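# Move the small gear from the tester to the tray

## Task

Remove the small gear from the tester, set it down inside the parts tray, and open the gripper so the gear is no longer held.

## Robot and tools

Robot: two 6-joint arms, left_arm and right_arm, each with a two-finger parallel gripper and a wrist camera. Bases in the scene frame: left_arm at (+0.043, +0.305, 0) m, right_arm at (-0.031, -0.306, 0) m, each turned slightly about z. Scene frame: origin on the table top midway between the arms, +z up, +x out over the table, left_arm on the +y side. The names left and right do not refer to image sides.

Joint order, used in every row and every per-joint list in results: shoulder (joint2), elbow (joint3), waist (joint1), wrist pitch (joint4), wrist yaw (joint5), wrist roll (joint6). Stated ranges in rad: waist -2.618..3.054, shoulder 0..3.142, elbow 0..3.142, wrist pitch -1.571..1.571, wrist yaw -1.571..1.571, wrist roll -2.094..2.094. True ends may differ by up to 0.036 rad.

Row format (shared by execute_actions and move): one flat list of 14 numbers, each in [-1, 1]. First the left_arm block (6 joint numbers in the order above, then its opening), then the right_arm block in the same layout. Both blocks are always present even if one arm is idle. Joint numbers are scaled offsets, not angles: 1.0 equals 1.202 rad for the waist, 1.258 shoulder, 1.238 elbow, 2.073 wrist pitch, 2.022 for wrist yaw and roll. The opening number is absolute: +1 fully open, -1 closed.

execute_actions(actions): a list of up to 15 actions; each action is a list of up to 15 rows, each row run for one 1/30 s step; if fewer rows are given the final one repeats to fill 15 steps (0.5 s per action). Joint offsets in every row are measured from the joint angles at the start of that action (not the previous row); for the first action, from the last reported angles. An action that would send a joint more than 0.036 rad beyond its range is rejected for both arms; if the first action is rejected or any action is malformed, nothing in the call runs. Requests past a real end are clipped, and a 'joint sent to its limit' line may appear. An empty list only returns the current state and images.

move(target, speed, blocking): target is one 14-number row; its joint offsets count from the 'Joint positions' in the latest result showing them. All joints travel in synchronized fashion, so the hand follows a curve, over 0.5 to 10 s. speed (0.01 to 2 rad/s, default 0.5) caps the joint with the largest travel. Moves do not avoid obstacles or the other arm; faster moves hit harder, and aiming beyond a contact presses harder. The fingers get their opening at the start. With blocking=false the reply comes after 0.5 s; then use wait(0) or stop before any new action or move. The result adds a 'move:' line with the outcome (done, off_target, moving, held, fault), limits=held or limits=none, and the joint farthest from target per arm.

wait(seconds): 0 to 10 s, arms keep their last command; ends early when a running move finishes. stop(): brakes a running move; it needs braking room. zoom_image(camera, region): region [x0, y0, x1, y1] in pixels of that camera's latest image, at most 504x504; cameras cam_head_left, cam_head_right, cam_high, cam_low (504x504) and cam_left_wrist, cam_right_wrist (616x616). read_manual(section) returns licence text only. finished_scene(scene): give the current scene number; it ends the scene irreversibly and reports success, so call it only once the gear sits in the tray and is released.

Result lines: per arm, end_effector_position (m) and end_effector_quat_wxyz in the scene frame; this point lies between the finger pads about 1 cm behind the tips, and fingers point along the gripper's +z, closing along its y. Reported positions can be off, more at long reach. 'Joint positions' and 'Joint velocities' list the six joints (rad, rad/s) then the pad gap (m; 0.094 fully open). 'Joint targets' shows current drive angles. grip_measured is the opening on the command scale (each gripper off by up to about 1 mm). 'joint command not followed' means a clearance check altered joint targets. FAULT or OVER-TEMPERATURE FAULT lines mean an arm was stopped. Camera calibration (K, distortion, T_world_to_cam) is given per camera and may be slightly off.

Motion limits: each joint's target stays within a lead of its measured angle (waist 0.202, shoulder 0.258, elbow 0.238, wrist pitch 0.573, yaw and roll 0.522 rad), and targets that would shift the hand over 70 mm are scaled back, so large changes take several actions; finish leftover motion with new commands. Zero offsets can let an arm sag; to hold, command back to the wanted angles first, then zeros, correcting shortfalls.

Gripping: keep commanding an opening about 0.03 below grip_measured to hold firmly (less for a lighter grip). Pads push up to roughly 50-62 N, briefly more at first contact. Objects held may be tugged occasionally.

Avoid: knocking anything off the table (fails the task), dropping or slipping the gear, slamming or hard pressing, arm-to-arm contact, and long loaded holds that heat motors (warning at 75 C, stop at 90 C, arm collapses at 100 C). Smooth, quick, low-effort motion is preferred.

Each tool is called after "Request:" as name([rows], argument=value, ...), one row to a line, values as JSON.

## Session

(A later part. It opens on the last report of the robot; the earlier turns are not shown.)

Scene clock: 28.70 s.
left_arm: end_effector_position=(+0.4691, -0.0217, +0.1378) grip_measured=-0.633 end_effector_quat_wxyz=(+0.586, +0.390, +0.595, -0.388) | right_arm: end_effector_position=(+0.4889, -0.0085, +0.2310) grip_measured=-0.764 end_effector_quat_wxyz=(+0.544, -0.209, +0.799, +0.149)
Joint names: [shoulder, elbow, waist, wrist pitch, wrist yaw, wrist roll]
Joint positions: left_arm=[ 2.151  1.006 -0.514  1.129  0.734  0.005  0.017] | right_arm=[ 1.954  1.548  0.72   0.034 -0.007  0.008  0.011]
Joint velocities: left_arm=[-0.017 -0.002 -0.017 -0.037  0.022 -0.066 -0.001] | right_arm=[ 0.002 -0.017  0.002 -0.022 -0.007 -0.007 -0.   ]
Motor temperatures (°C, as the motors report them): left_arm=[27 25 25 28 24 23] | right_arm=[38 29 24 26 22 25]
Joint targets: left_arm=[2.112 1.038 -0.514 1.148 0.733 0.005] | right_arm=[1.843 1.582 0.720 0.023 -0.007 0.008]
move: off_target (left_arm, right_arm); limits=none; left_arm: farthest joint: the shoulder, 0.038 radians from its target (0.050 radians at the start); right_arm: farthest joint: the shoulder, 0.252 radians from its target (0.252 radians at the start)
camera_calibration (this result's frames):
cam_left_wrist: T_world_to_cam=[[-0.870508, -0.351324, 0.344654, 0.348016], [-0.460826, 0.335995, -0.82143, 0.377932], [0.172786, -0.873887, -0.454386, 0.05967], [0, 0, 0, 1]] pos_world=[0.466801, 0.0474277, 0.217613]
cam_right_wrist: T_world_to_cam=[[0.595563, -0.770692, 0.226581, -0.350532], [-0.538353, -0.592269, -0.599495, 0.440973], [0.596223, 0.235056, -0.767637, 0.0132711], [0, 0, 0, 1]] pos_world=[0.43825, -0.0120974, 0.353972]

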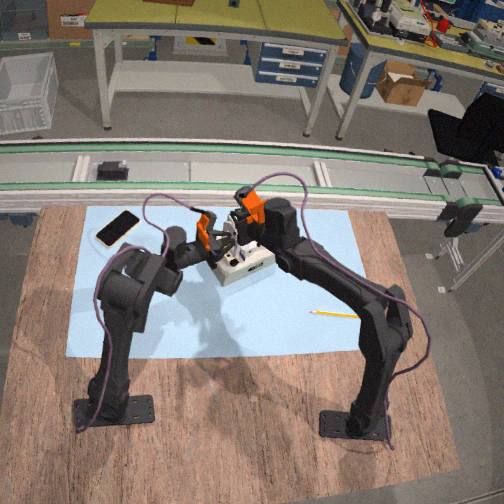

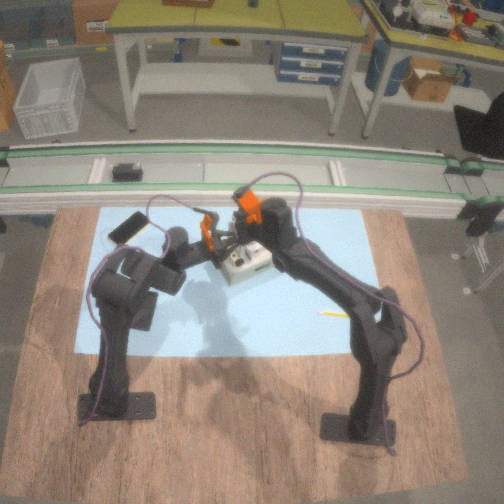

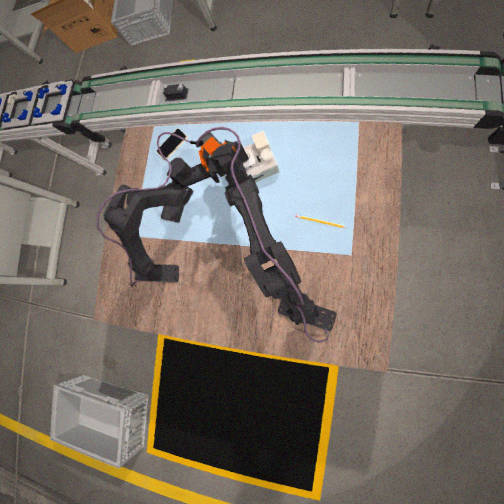

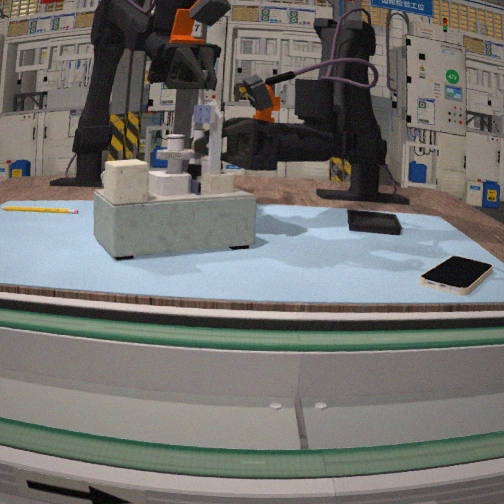

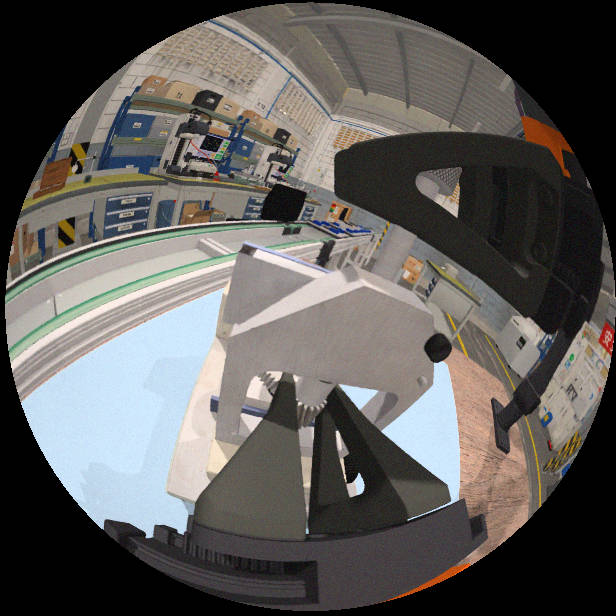

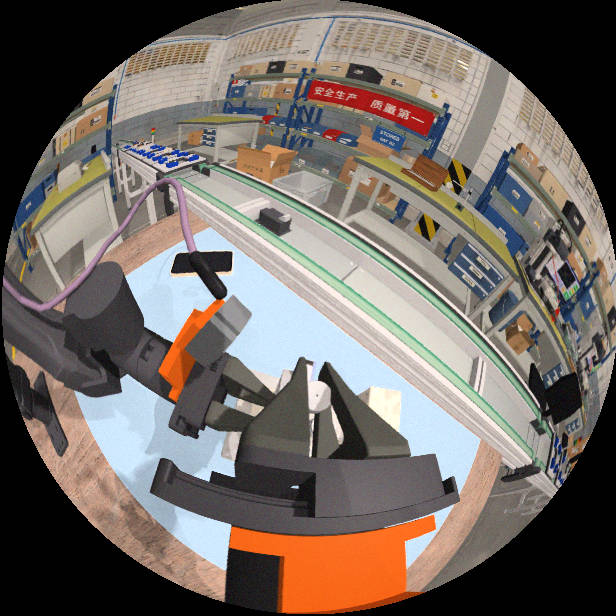

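Request:
move(target=[-0.045,0.0,0.04,0.01,0.02,0,-0.7,-0.1,0.08,0,-0.01,0,0,-0.85], speed=0.08)

Request:
zoom_image(camera="cam_low", region=[140, 60, 340, 230])

Scene clock: 30.77 s.
left_arm: end_effector_position=(+0.4748, -0.0085, +0.1470) grip_measured=-0.633 end_effector_quat_wxyz=(+0.593, +0.390, +0.589, -0.386) | right_arm: end_effector_position=(+0.4892, -0.0082, +0.2297) grip_measured=-0.764 end_effector_quat_wxyz=(+0.534, -0.211, +0.806, +0.146)
Joint names: [shoulder, elbow, waist, wrist pitch, wrist yaw, wrist roll]
Joint positions: left_arm=[ 2.132  1.006 -0.478  1.128  0.766  0.006  0.017] | right_arm=[ 1.962  1.576  0.72  -0.011 -0.008  0.008  0.011]
Joint velocities: left_arm=[ 0.002  0.017  0.007 -0.007  0.037 -0.125 -0.   ] | right_arm=[ 0.022 -0.002  0.002  0.037 -0.066  0.022 -0.001]
Motor temperatures (°C, as the motors report them): left_arm=[28 25 25 28 24 23] | right_arm=[39 29 24 26 22 25]
Joint targets: left_arm=[2.095 1.006 -0.466 1.150 0.774 0.005] | right_arm=[1.869 1.625 0.720 0.006 -0.007 0.008]
move: off_target (left_arm, right_arm); limits=none; left_arm: farthest joint: the shoulder, 0.038 radians from its target (0.057 radians at the start); right_arm: farthest joint: the shoulder, 0.134 radians from its target (0.126 radians at the start)
camera_calibration (this result's frames):
cam_left_wrist: T_world_to_cam=[[-0.874948, -0.351856, 0.332661, 0.358272], [-0.448188, 0.328428, -0.831422, 0.379146], [0.183286, -0.876546, -0.445055, 0.0679713], [0, 0, 0, 1]] pos_world=[0.47094, 0.0611183, 0.226298]
cam_right_wrist: T_world_to_cam=[[0.600626, -0.767804, 0.22299, -0.351865], [-0.550722, -0.599488, -0.580793, 0.442229], [0.579615, 0.226034, -0.782915, 0.0236312], [0, 0, 0, 1]] pos_world=[0.441188, -0.0103941, 0.353807]

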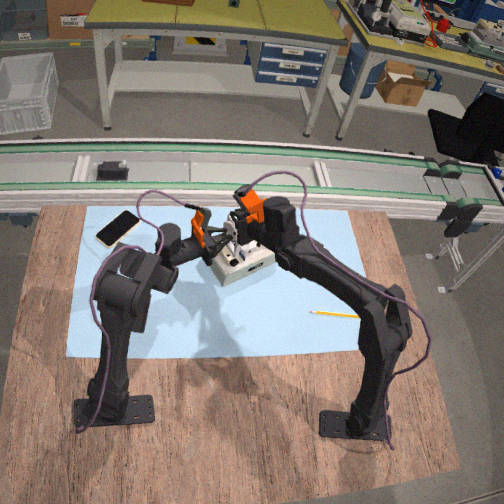

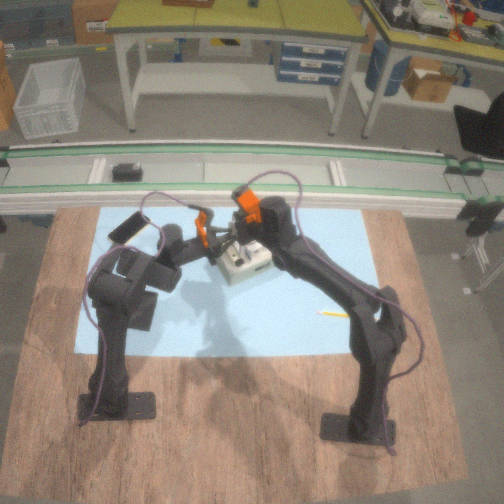

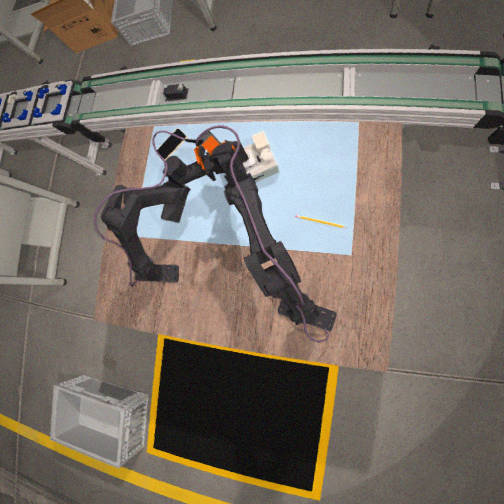

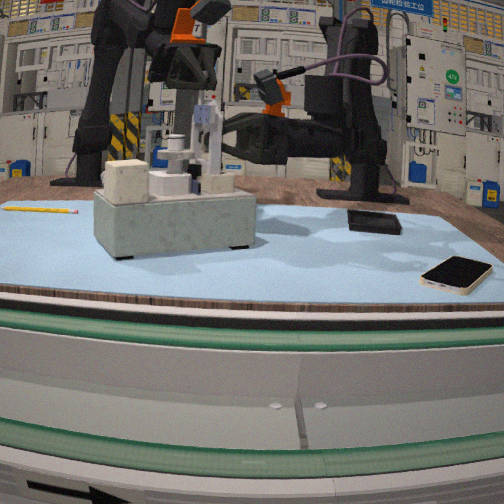

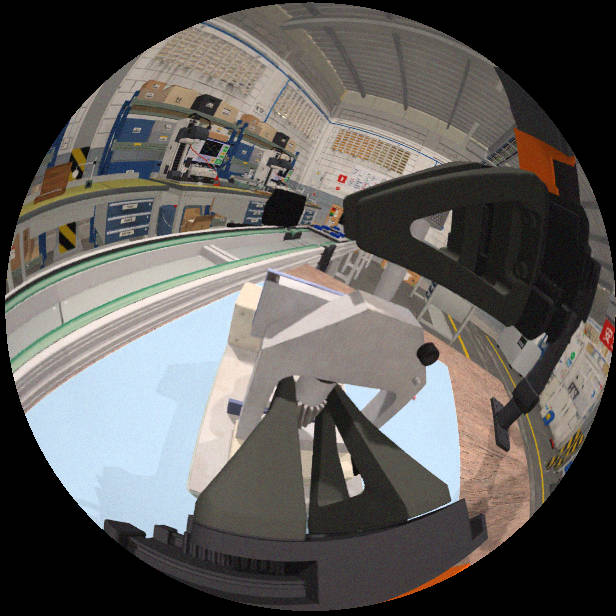

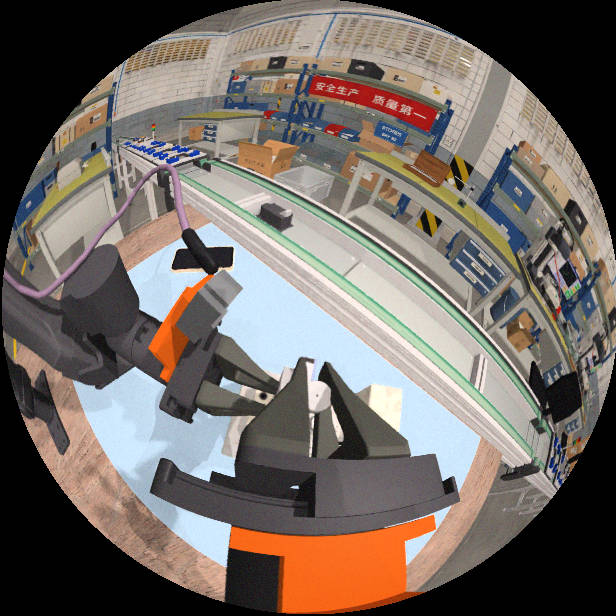

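Region (140, 60, 340, 230) of cam_low's 504x504 image, scaled by 2.520, with more detail than that image has; it fills the top 428 rows of this view, and the rest is white.

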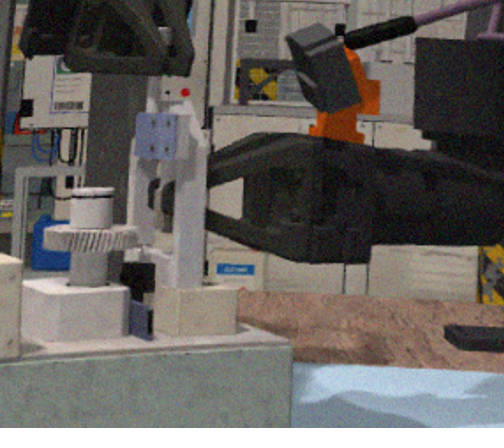

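Request:
move(target=[0.02,0.0,0.01,0.005,0.005,0,-0.7,-0.1,0.04,0,0,0,0,-0.85], speed=0.08)

Request:
move(target=[-0.055,-0.086,0.085,0.03,0.06,0,-0.7,-0.1,0.04,0,0,0,0,-0.85], speed=0.1)

Scene clock: 32.77 s.
left_arm: end_effector_position=(+0.4751, -0.0087, +0.1348) grip_measured=-0.633 end_effector_quat_wxyz=(+0.582, +0.388, +0.600, -0.388) | right_arm: end_effector_position=(+0.4889, -0.0084, +0.2280) grip_measured=-0.764 end_effector_quat_wxyz=(+0.533, -0.211, +0.806, +0.146)
Joint names: [shoulder, elbow, waist, wrist pitch, wrist yaw, wrist roll]
Joint positions: left_arm=[ 2.153  1.006 -0.478  1.118  0.766  0.007  0.017] | right_arm=[ 1.962  1.572  0.72  -0.01  -0.008  0.008  0.011]
Joint velocities: left_arm=[-0.007  0.012 -0.012 -0.022  0.066  0.051  0.   ] | right_arm=[ 0.002 -0.002  0.002  0.022  0.066  0.022 -0.   ]
Motor temperatures (°C, as the motors report them): left_arm=[28 25 25 28 24 23] | right_arm=[40 29 24 27 22 25]
Joint targets: left_arm=[2.158 1.006 -0.466 1.139 0.776 0.006] | right_arm=[1.860 1.615 0.720 -0.011 -0.008 0.008]
move: off_target (left_arm, right_arm); limits=none; left_arm: farthest joint: the wrist pitch, 0.021 radians from its target (0.010 radians at the start); right_arm: farthest joint: the shoulder, 0.126 radians from its target (0.126 radians at the start)
camera_calibration (this result's frames):
cam_left_wrist: T_world_to_cam=[[-0.865559, -0.355708, 0.352532, 0.355377], [-0.470942, 0.338673, -0.814564, 0.377824], [0.170354, -0.871075, -0.46066, 0.0706076], [0, 0, 0, 1]] pos_world=[0.473505, 0.0599563, 0.215006]
cam_right_wrist: T_world_to_cam=[[0.601144, -0.767511, 0.222604, -0.351603], [-0.552069, -0.60025, -0.578722, 0.441175], [0.577794, 0.225003, -0.784556, 0.0237566], [0, 0, 0, 1]] pos_world=[0.441197, -0.0103892, 0.352224]

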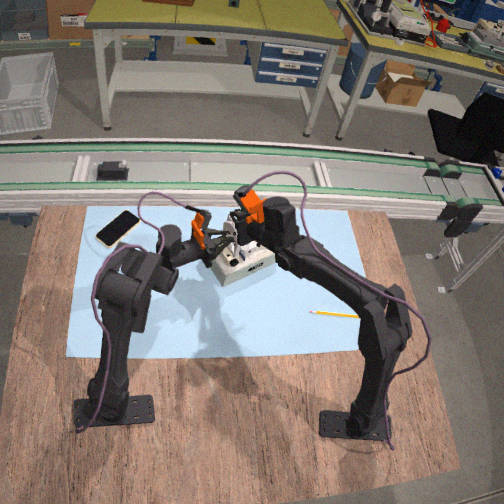

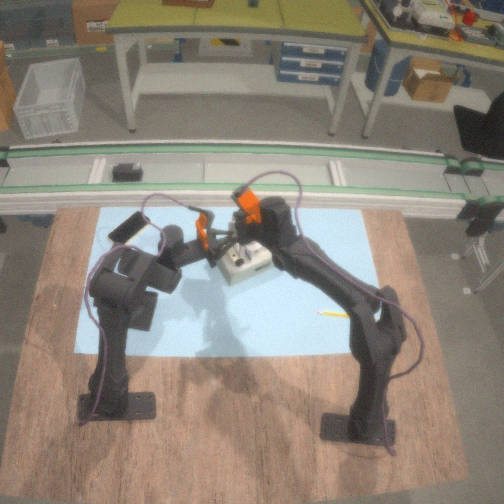

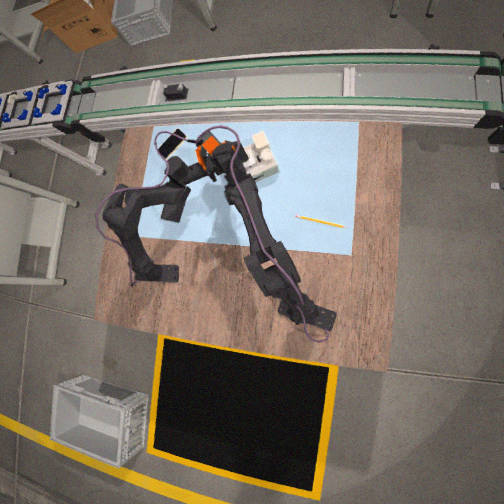

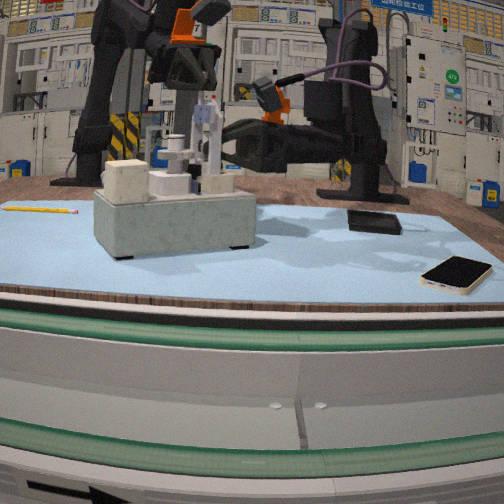

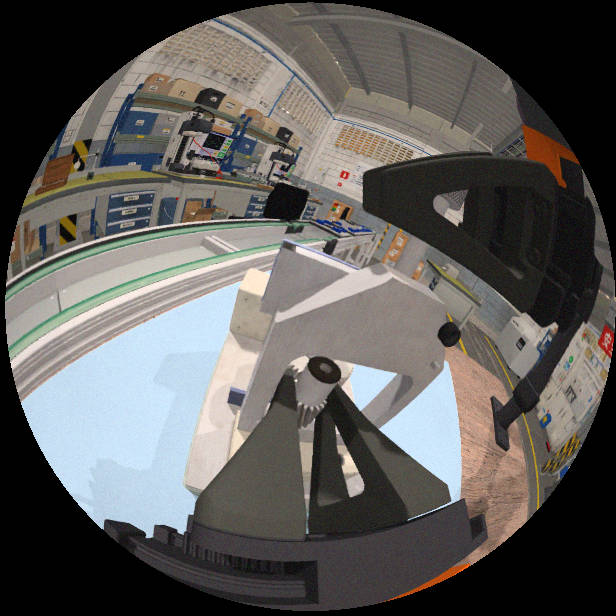

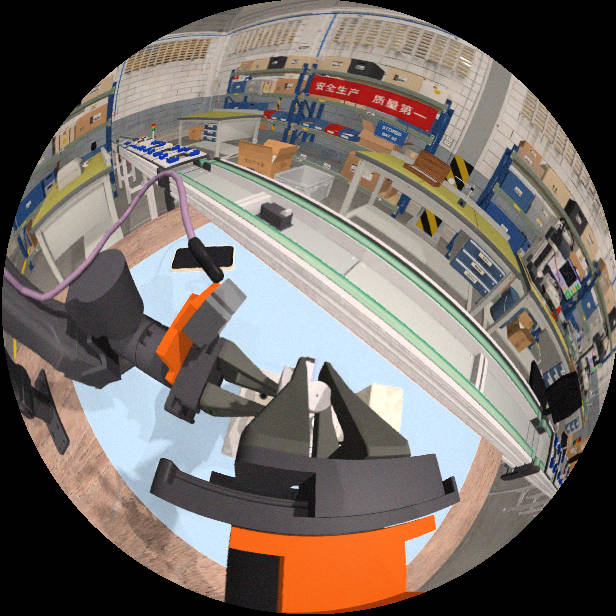

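Scene clock: 34.53 s.
left_arm: end_effector_position=(+0.4644, +0.0307, +0.1254) grip_measured=-0.633 end_effector_quat_wxyz=(+0.568, +0.389, +0.606, -0.398) | right_arm: end_effector_position=(+0.4889, -0.0084, +0.2280) grip_measured=-0.764 end_effector_quat_wxyz=(+0.534, -0.211, +0.806, +0.146)
Joint names: [shoulder, elbow, waist, wrist pitch, wrist yaw, wrist roll]
Joint positions: left_arm=[ 2.116  0.907 -0.385  1.148  0.878  0.006  0.017] | right_arm=[ 1.962  1.568  0.72  -0.004 -0.008  0.008  0.011]
Joint velocities: left_arm=[ 0.017  0.002 -0.007 -0.037  0.022  0.051 -0.   ] | right_arm=[-0.002  0.007  0.007  0.022  0.022 -0.037 -0.001]
Motor temperatures (°C, as the motors report them): left_arm=[28 25 25 28 24 23] | right_arm=[40 30 24 27 22 25]
Joint targets: left_arm=[2.084 0.900 -0.376 1.180 0.888 0.006] | right_arm=[1.859 1.612 0.720 -0.009 -0.008 0.008]
move: off_target (left_arm, right_arm); limits=none; left_arm: farthest joint: the shoulder, 0.032 radians from its target (0.069 radians at the start); right_arm: farthest joint: the shoulder, 0.125 radians from its target (0.126 radians at the start)
camera_calibration (this result's frames):
cam_left_wrist: T_world_to_cam=[[-0.860182, -0.342523, 0.377843, 0.357387], [-0.490385, 0.352077, -0.797223, 0.358158], [0.140038, -0.871045, -0.470819, 0.117755], [0, 0, 0, 1]] pos_world=[0.466563, 0.0988842, 0.205937]
cam_right_wrist: T_world_to_cam=[[0.600552, -0.767846, 0.223045, -0.35142], [-0.550529, -0.599378, -0.581088, 0.440972], [0.579875, 0.226181, -0.78268, 0.0223374], [0, 0, 0, 1]] pos_world=[0.440861, -0.0105795, 0.352109]

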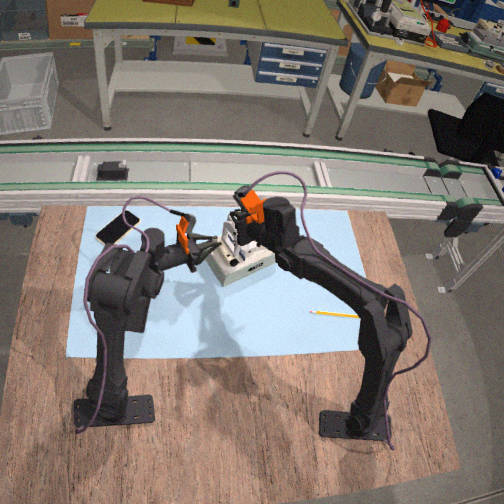

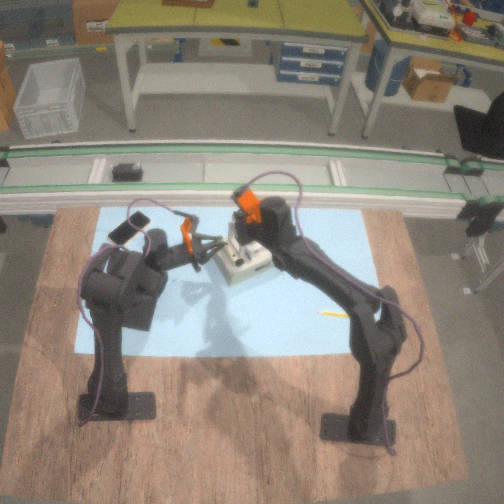

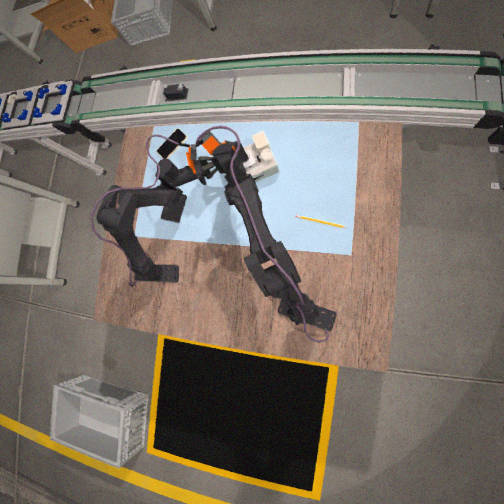

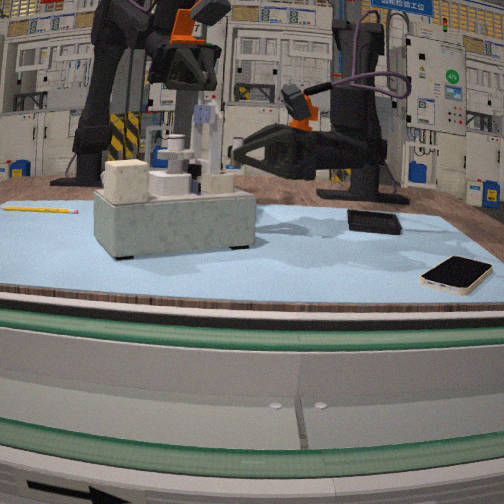

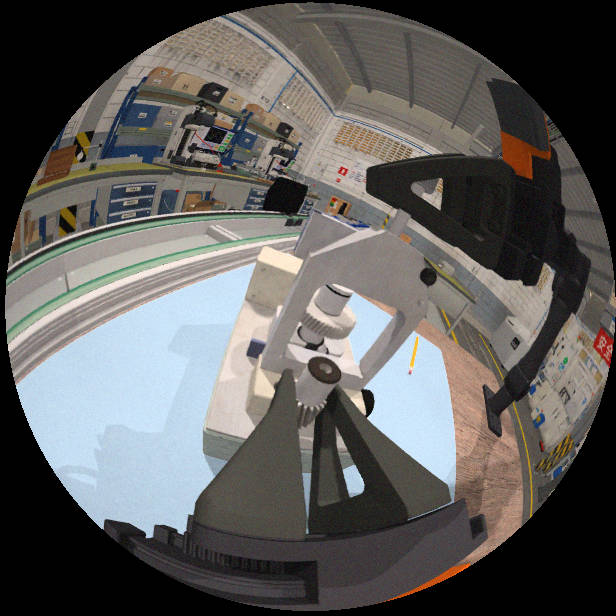

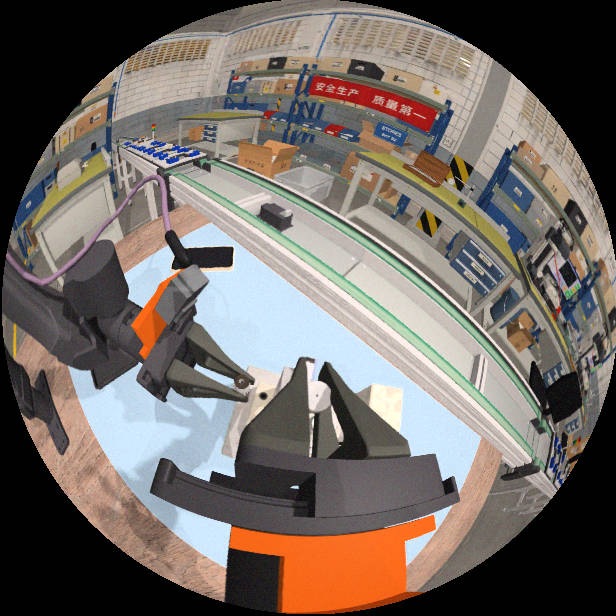

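Request:
move(target=[-0.35,0,0.1,0,0,0,-0.7,0,0.02,0,0,0,0,-0.85], speed=0.5)

Request:
move(target=[-0.4,-0.13,0,-0.88,-0.434,0,-0.7,0,0.02,0,0,0,0,0.3], speed=0.8)

Scene clock: 36.10 s.
left_arm: end_effector_position=(+0.4505, +0.0872, +0.3125) grip_measured=-0.633 end_effector_quat_wxyz=(+0.716, +0.398, +0.482, -0.311) | right_arm: end_effector_position=(+0.4896, -0.0080, +0.2125) grip_measured=-0.764 end_effector_quat_wxyz=(+0.521, -0.213, +0.814, +0.143)
Joint names: [shoulder, elbow, waist, wrist pitch, wrist yaw, wrist roll]
Joint positions: left_arm=[ 1.694  0.907 -0.273  1.137  0.878  0.006  0.017] | right_arm=[ 1.982  1.564  0.72  -0.011 -0.008  0.008  0.011]
Joint velocities: left_arm=[-0.002 -0.002 -0.012  0.022  0.051 -0.007 -0.   ] | right_arm=[-0.002 -0.012 -0.017  0.022 -0.081  0.007 -0.001]
Motor temperatures (°C, as the motors report them): left_arm=[28 25 25 28 24 23] | right_arm=[40 30 24 27 22 25]
Joint targets: left_arm=[1.675 0.907 -0.265 1.148 0.878 0.006] | right_arm=[1.962 1.593 0.720 -0.004 -0.008 0.007]
move: off_target (right_arm); limits=none; left_arm: farthest joint: the shoulder, 0.018 radians from its target (0.440 radians at the start); right_arm: farthest joint: the elbow, 0.028 radians from its target (0.025 radians at the start)
camera_calibration (this result's frames):
cam_left_wrist: T_world_to_cam=[[-0.906305, -0.418363, 0.0598664, 0.420824], [-0.167703, 0.225985, -0.959587, 0.396962], [0.387926, -0.879718, -0.274972, 0.0849657], [0, 0, 0, 1]] pos_world=[0.415006, 0.161095, 0.379089]
cam_right_wrist: T_world_to_cam=[[0.606706, -0.764362, 0.218309, -0.350057], [-0.566383, -0.608356, -0.555979, 0.434934], [0.557779, 0.213669, -0.802015, 0.0245555], [0, 0, 0, 1]] pos_world=[0.445024, -0.00822192, 0.337929]

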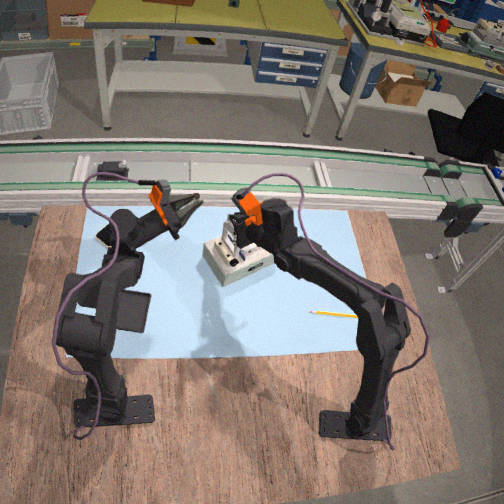

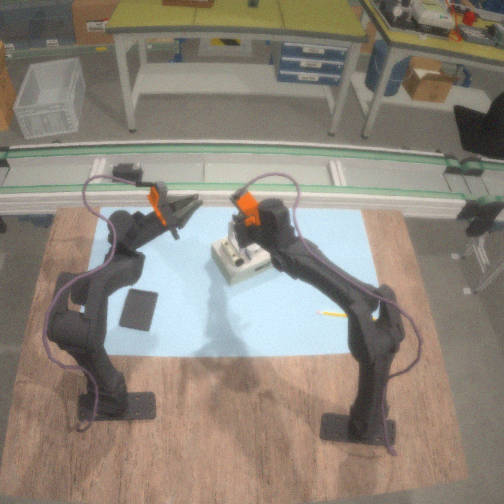

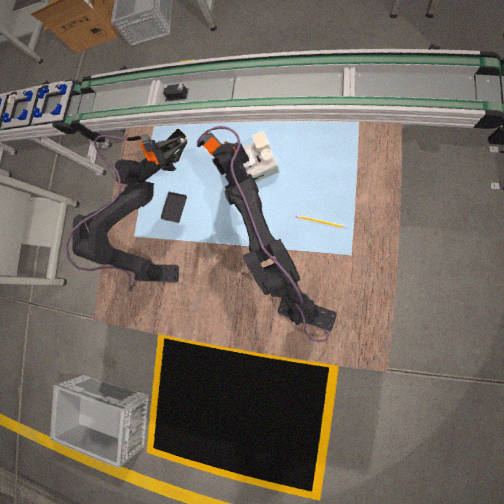

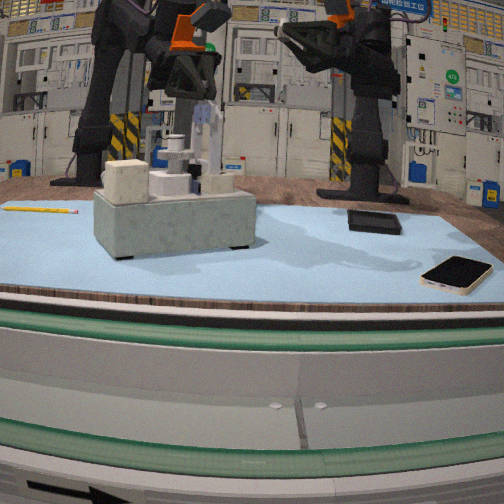

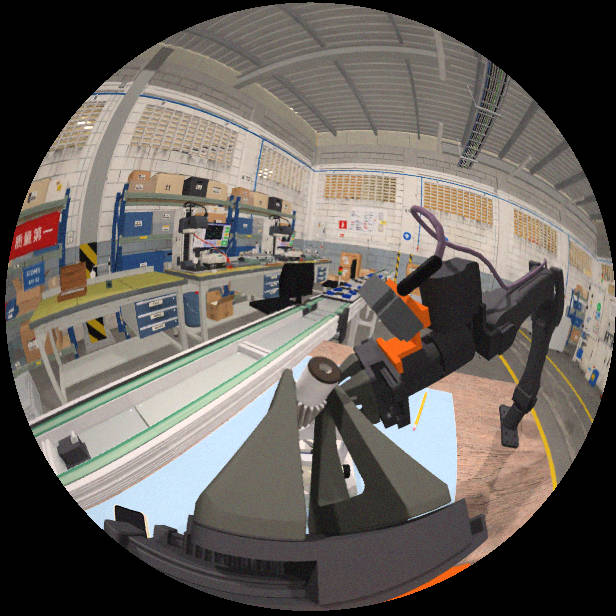

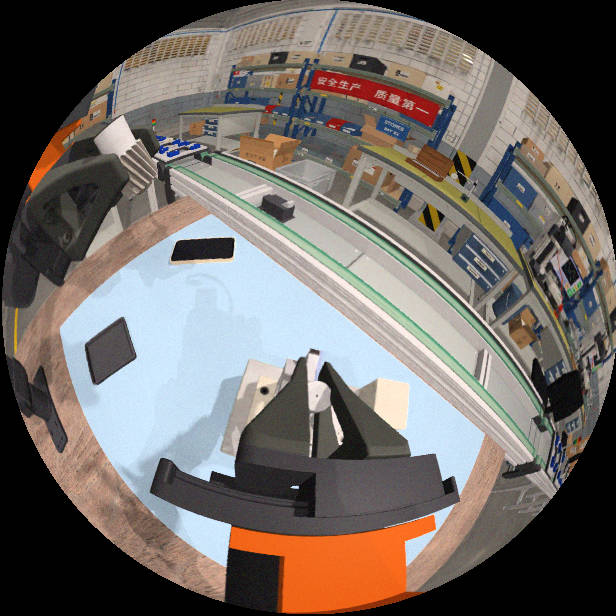

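Scene clock: 39.20 s.
left_arm: end_effector_position=(+0.3140, +0.2516, +0.0822) grip_measured=-0.633 end_effector_quat_wxyz=(+0.208, +0.098, +0.973, -0.024) | right_arm: end_effector_position=(+0.4895, -0.0080, +0.2124) grip_measured=+0.297 end_effector_quat_wxyz=(+0.521, -0.213, +0.814, +0.143)
Joint names: [shoulder, elbow, waist, wrist pitch, wrist yaw, wrist roll]
Joint positions: left_arm=[ 1.217  0.748 -0.273 -0.68   0.01   0.006  0.017] | right_arm=[ 1.982  1.564  0.72  -0.012 -0.008  0.008  0.061]
Joint velocities: left_arm=[ 0.002 -0.027 -0.017 -0.066 -0.095  0.11   0.   ] | right_arm=[ 0.007  0.002  0.002 -0.022 -0.066 -0.007 -0.   ]
Motor temperatures (°C, as the motors report them): left_arm=[28 25 25 28 24 23] | right_arm=[38 30 24 27 22 25]
Joint targets: left_arm=[1.191 0.746 -0.273 -0.688 0.000 0.006] | right_arm=[1.982 1.589 0.720 -0.011 -0.008 0.008]
move: off_target (left_arm, right_arm); limits=none; left_arm: farthest joint: the shoulder, 0.026 radians from its target (0.503 radians at the start); right_arm: farthest joint: the elbow, 0.024 radians from its target (0.024 radians at the start)
camera_calibration (this result's frames):
cam_left_wrist: T_world_to_cam=[[0.105885, -0.980212, 0.167251, 0.194359], [-0.990792, -0.089727, 0.101393, 0.366631], [-0.0843797, -0.176447, -0.980687, 0.248547], [0, 0, 0, 1]] pos_world=[0.363648, 0.267265, 0.174066]
cam_right_wrist: T_world_to_cam=[[0.606851, -0.764279, 0.218194, -0.350053], [-0.566752, -0.608565, -0.555375, 0.434826], [0.557247, 0.213368, -0.802465, 0.0248179], [0, 0, 0, 1]] pos_world=[0.445039, -0.00821378, 0.337786]

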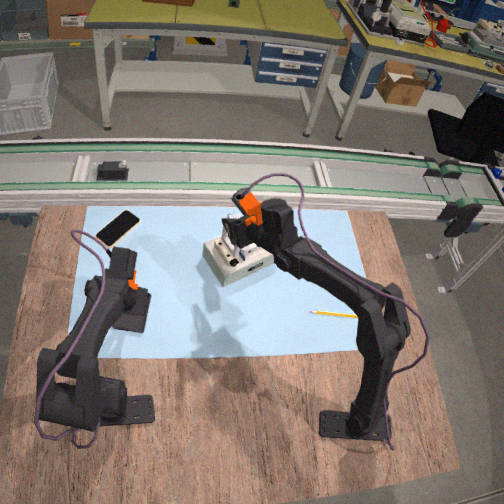

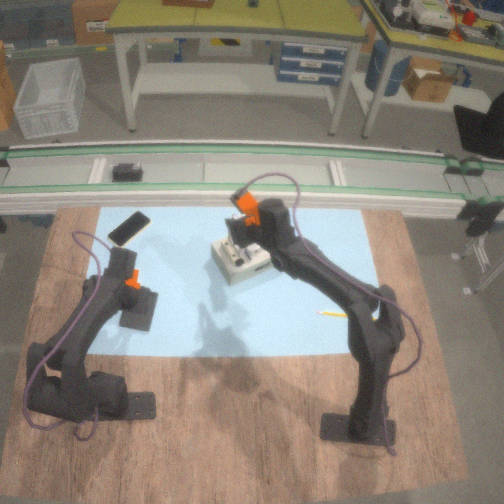

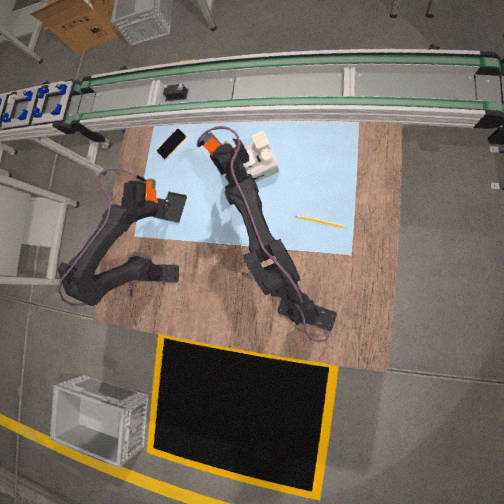

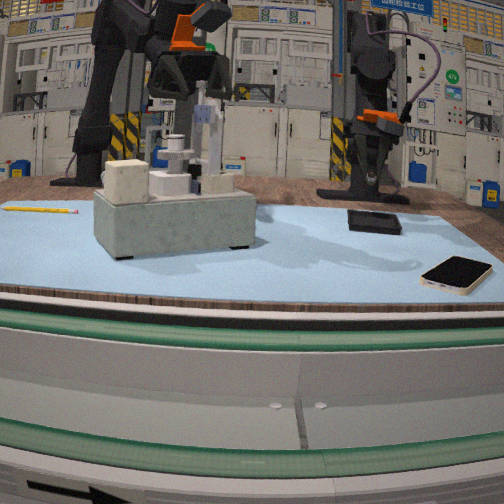

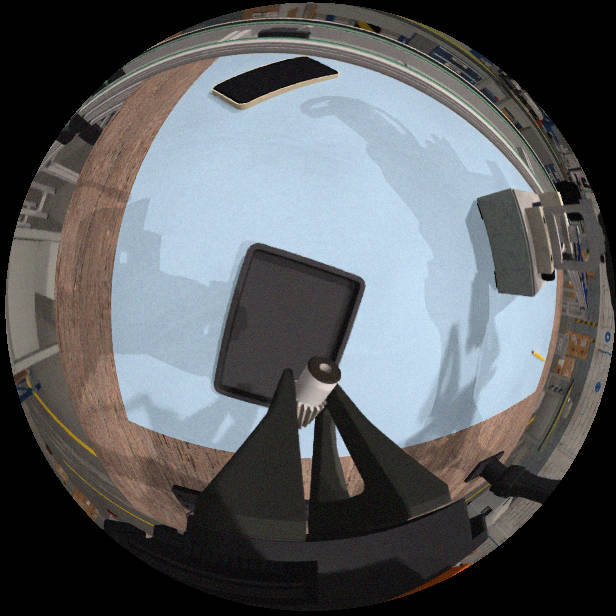

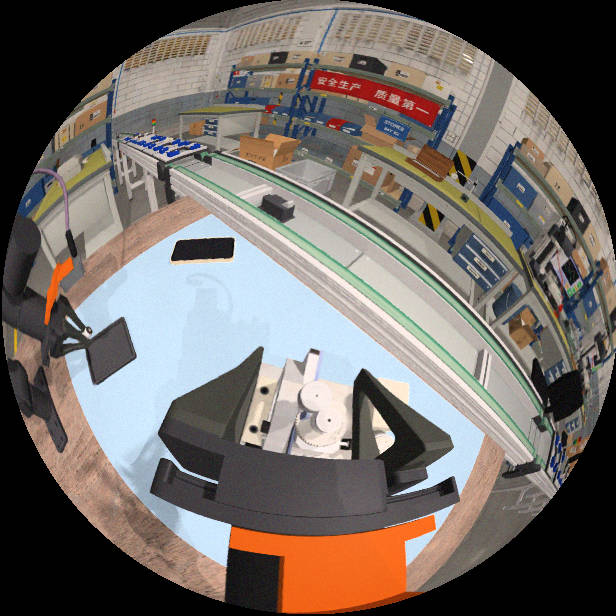

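Request:
move(target=[0.215,0.086,0.025,0.02,0,0,-0.7,-0.1,0.05,0,0,0,0,0.3], speed=0.4)

Scene clock: 40.47 s.
left_arm: end_effector_position=(+0.3267, +0.2549, +0.0368) grip_measured=-0.633 end_effector_quat_wxyz=(+0.122, +0.089, +0.988, -0.015) | right_arm: end_effector_position=(+0.4811, -0.0128, +0.2902) grip_measured=+0.297 end_effector_quat_wxyz=(+0.576, -0.204, +0.776, +0.157)
Joint names: [shoulder, elbow, waist, wrist pitch, wrist yaw, wrist roll]
Joint positions: left_arm=[ 1.485  0.821 -0.254 -0.66   0.01   0.006  0.017] | right_arm=[ 1.878  1.603  0.72  -0.016 -0.008  0.008  0.061]
Joint velocities: left_arm=[ 0.002 -0.017  0.002  0.022  0.022 -0.051 -0.001] | right_arm=[-0.012 -0.002 -0.017  0.007  0.007  0.022  0.   ]
Motor temperatures (°C, as the motors report them): left_arm=[28 25 25 28 24 23] | right_arm=[38 30 24 27 22 25]
Joint targets: left_arm=[1.488 0.854 -0.243 -0.638 0.010 0.006] | right_arm=[1.856 1.626 0.720 -0.012 -0.008 0.008]
move: off_target (left_arm, right_arm); limits=none; left_arm: farthest joint: the elbow, 0.034 radians from its target (0.107 radians at the start); right_arm: farthest joint: the elbow, 0.023 radians from its target (0.062 radians at the start)
camera_calibration (this result's frames):
cam_left_wrist: T_world_to_cam=[[0.149387, -0.982232, 0.113596, 0.192128], [-0.956968, -0.114717, 0.266556, 0.373331], [-0.248789, -0.148528, -0.957102, 0.251426], [0, 0, 0, 1]] pos_world=[0.391116, 0.268886, 0.119302]
cam_right_wrist: T_world_to_cam=[[0.579303, -0.779879, 0.237061, -0.357974], [-0.493219, -0.566927, -0.659794, 0.465779], [0.648956, 0.265298, -0.713073, 0.0235736], [0, 0, 0, 1]] pos_world=[0.421808, -0.0213679, 0.408989]

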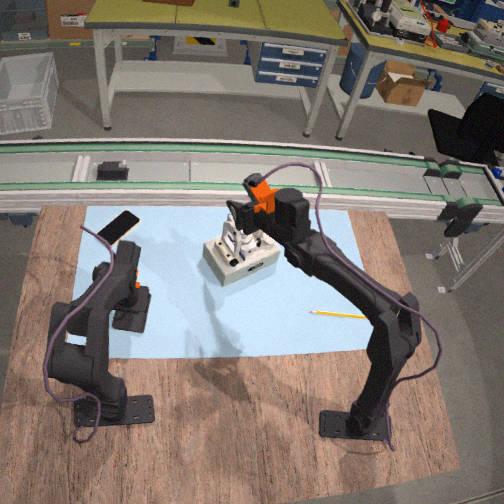

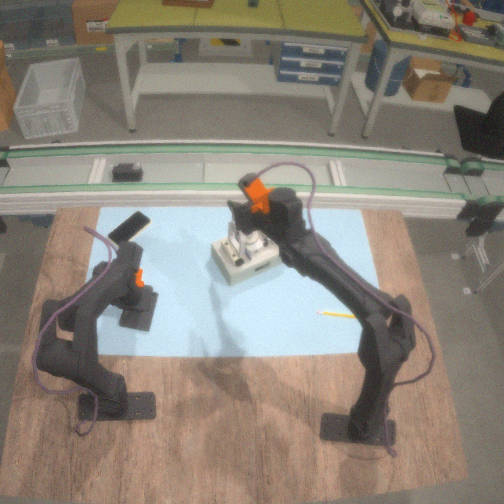

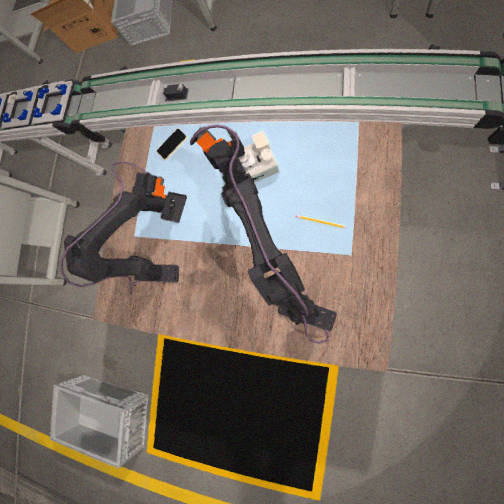

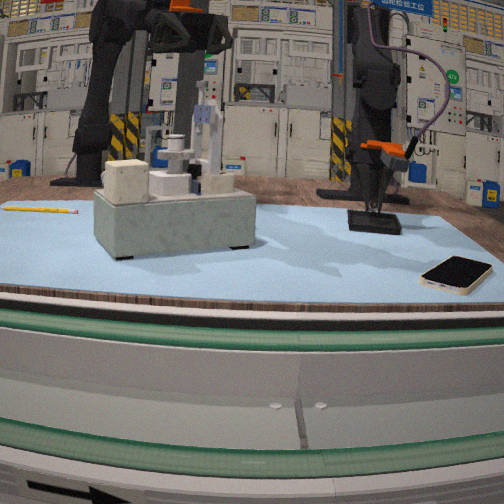

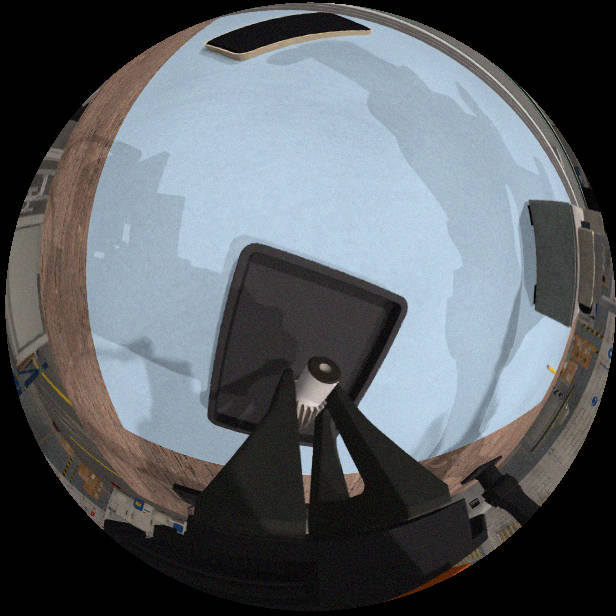

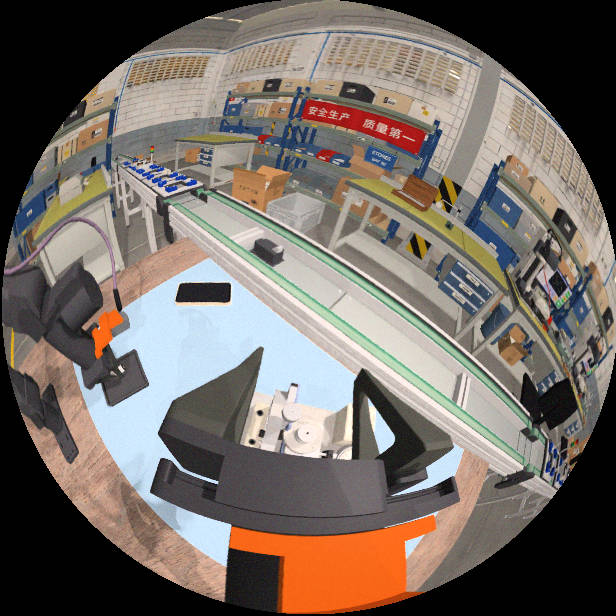

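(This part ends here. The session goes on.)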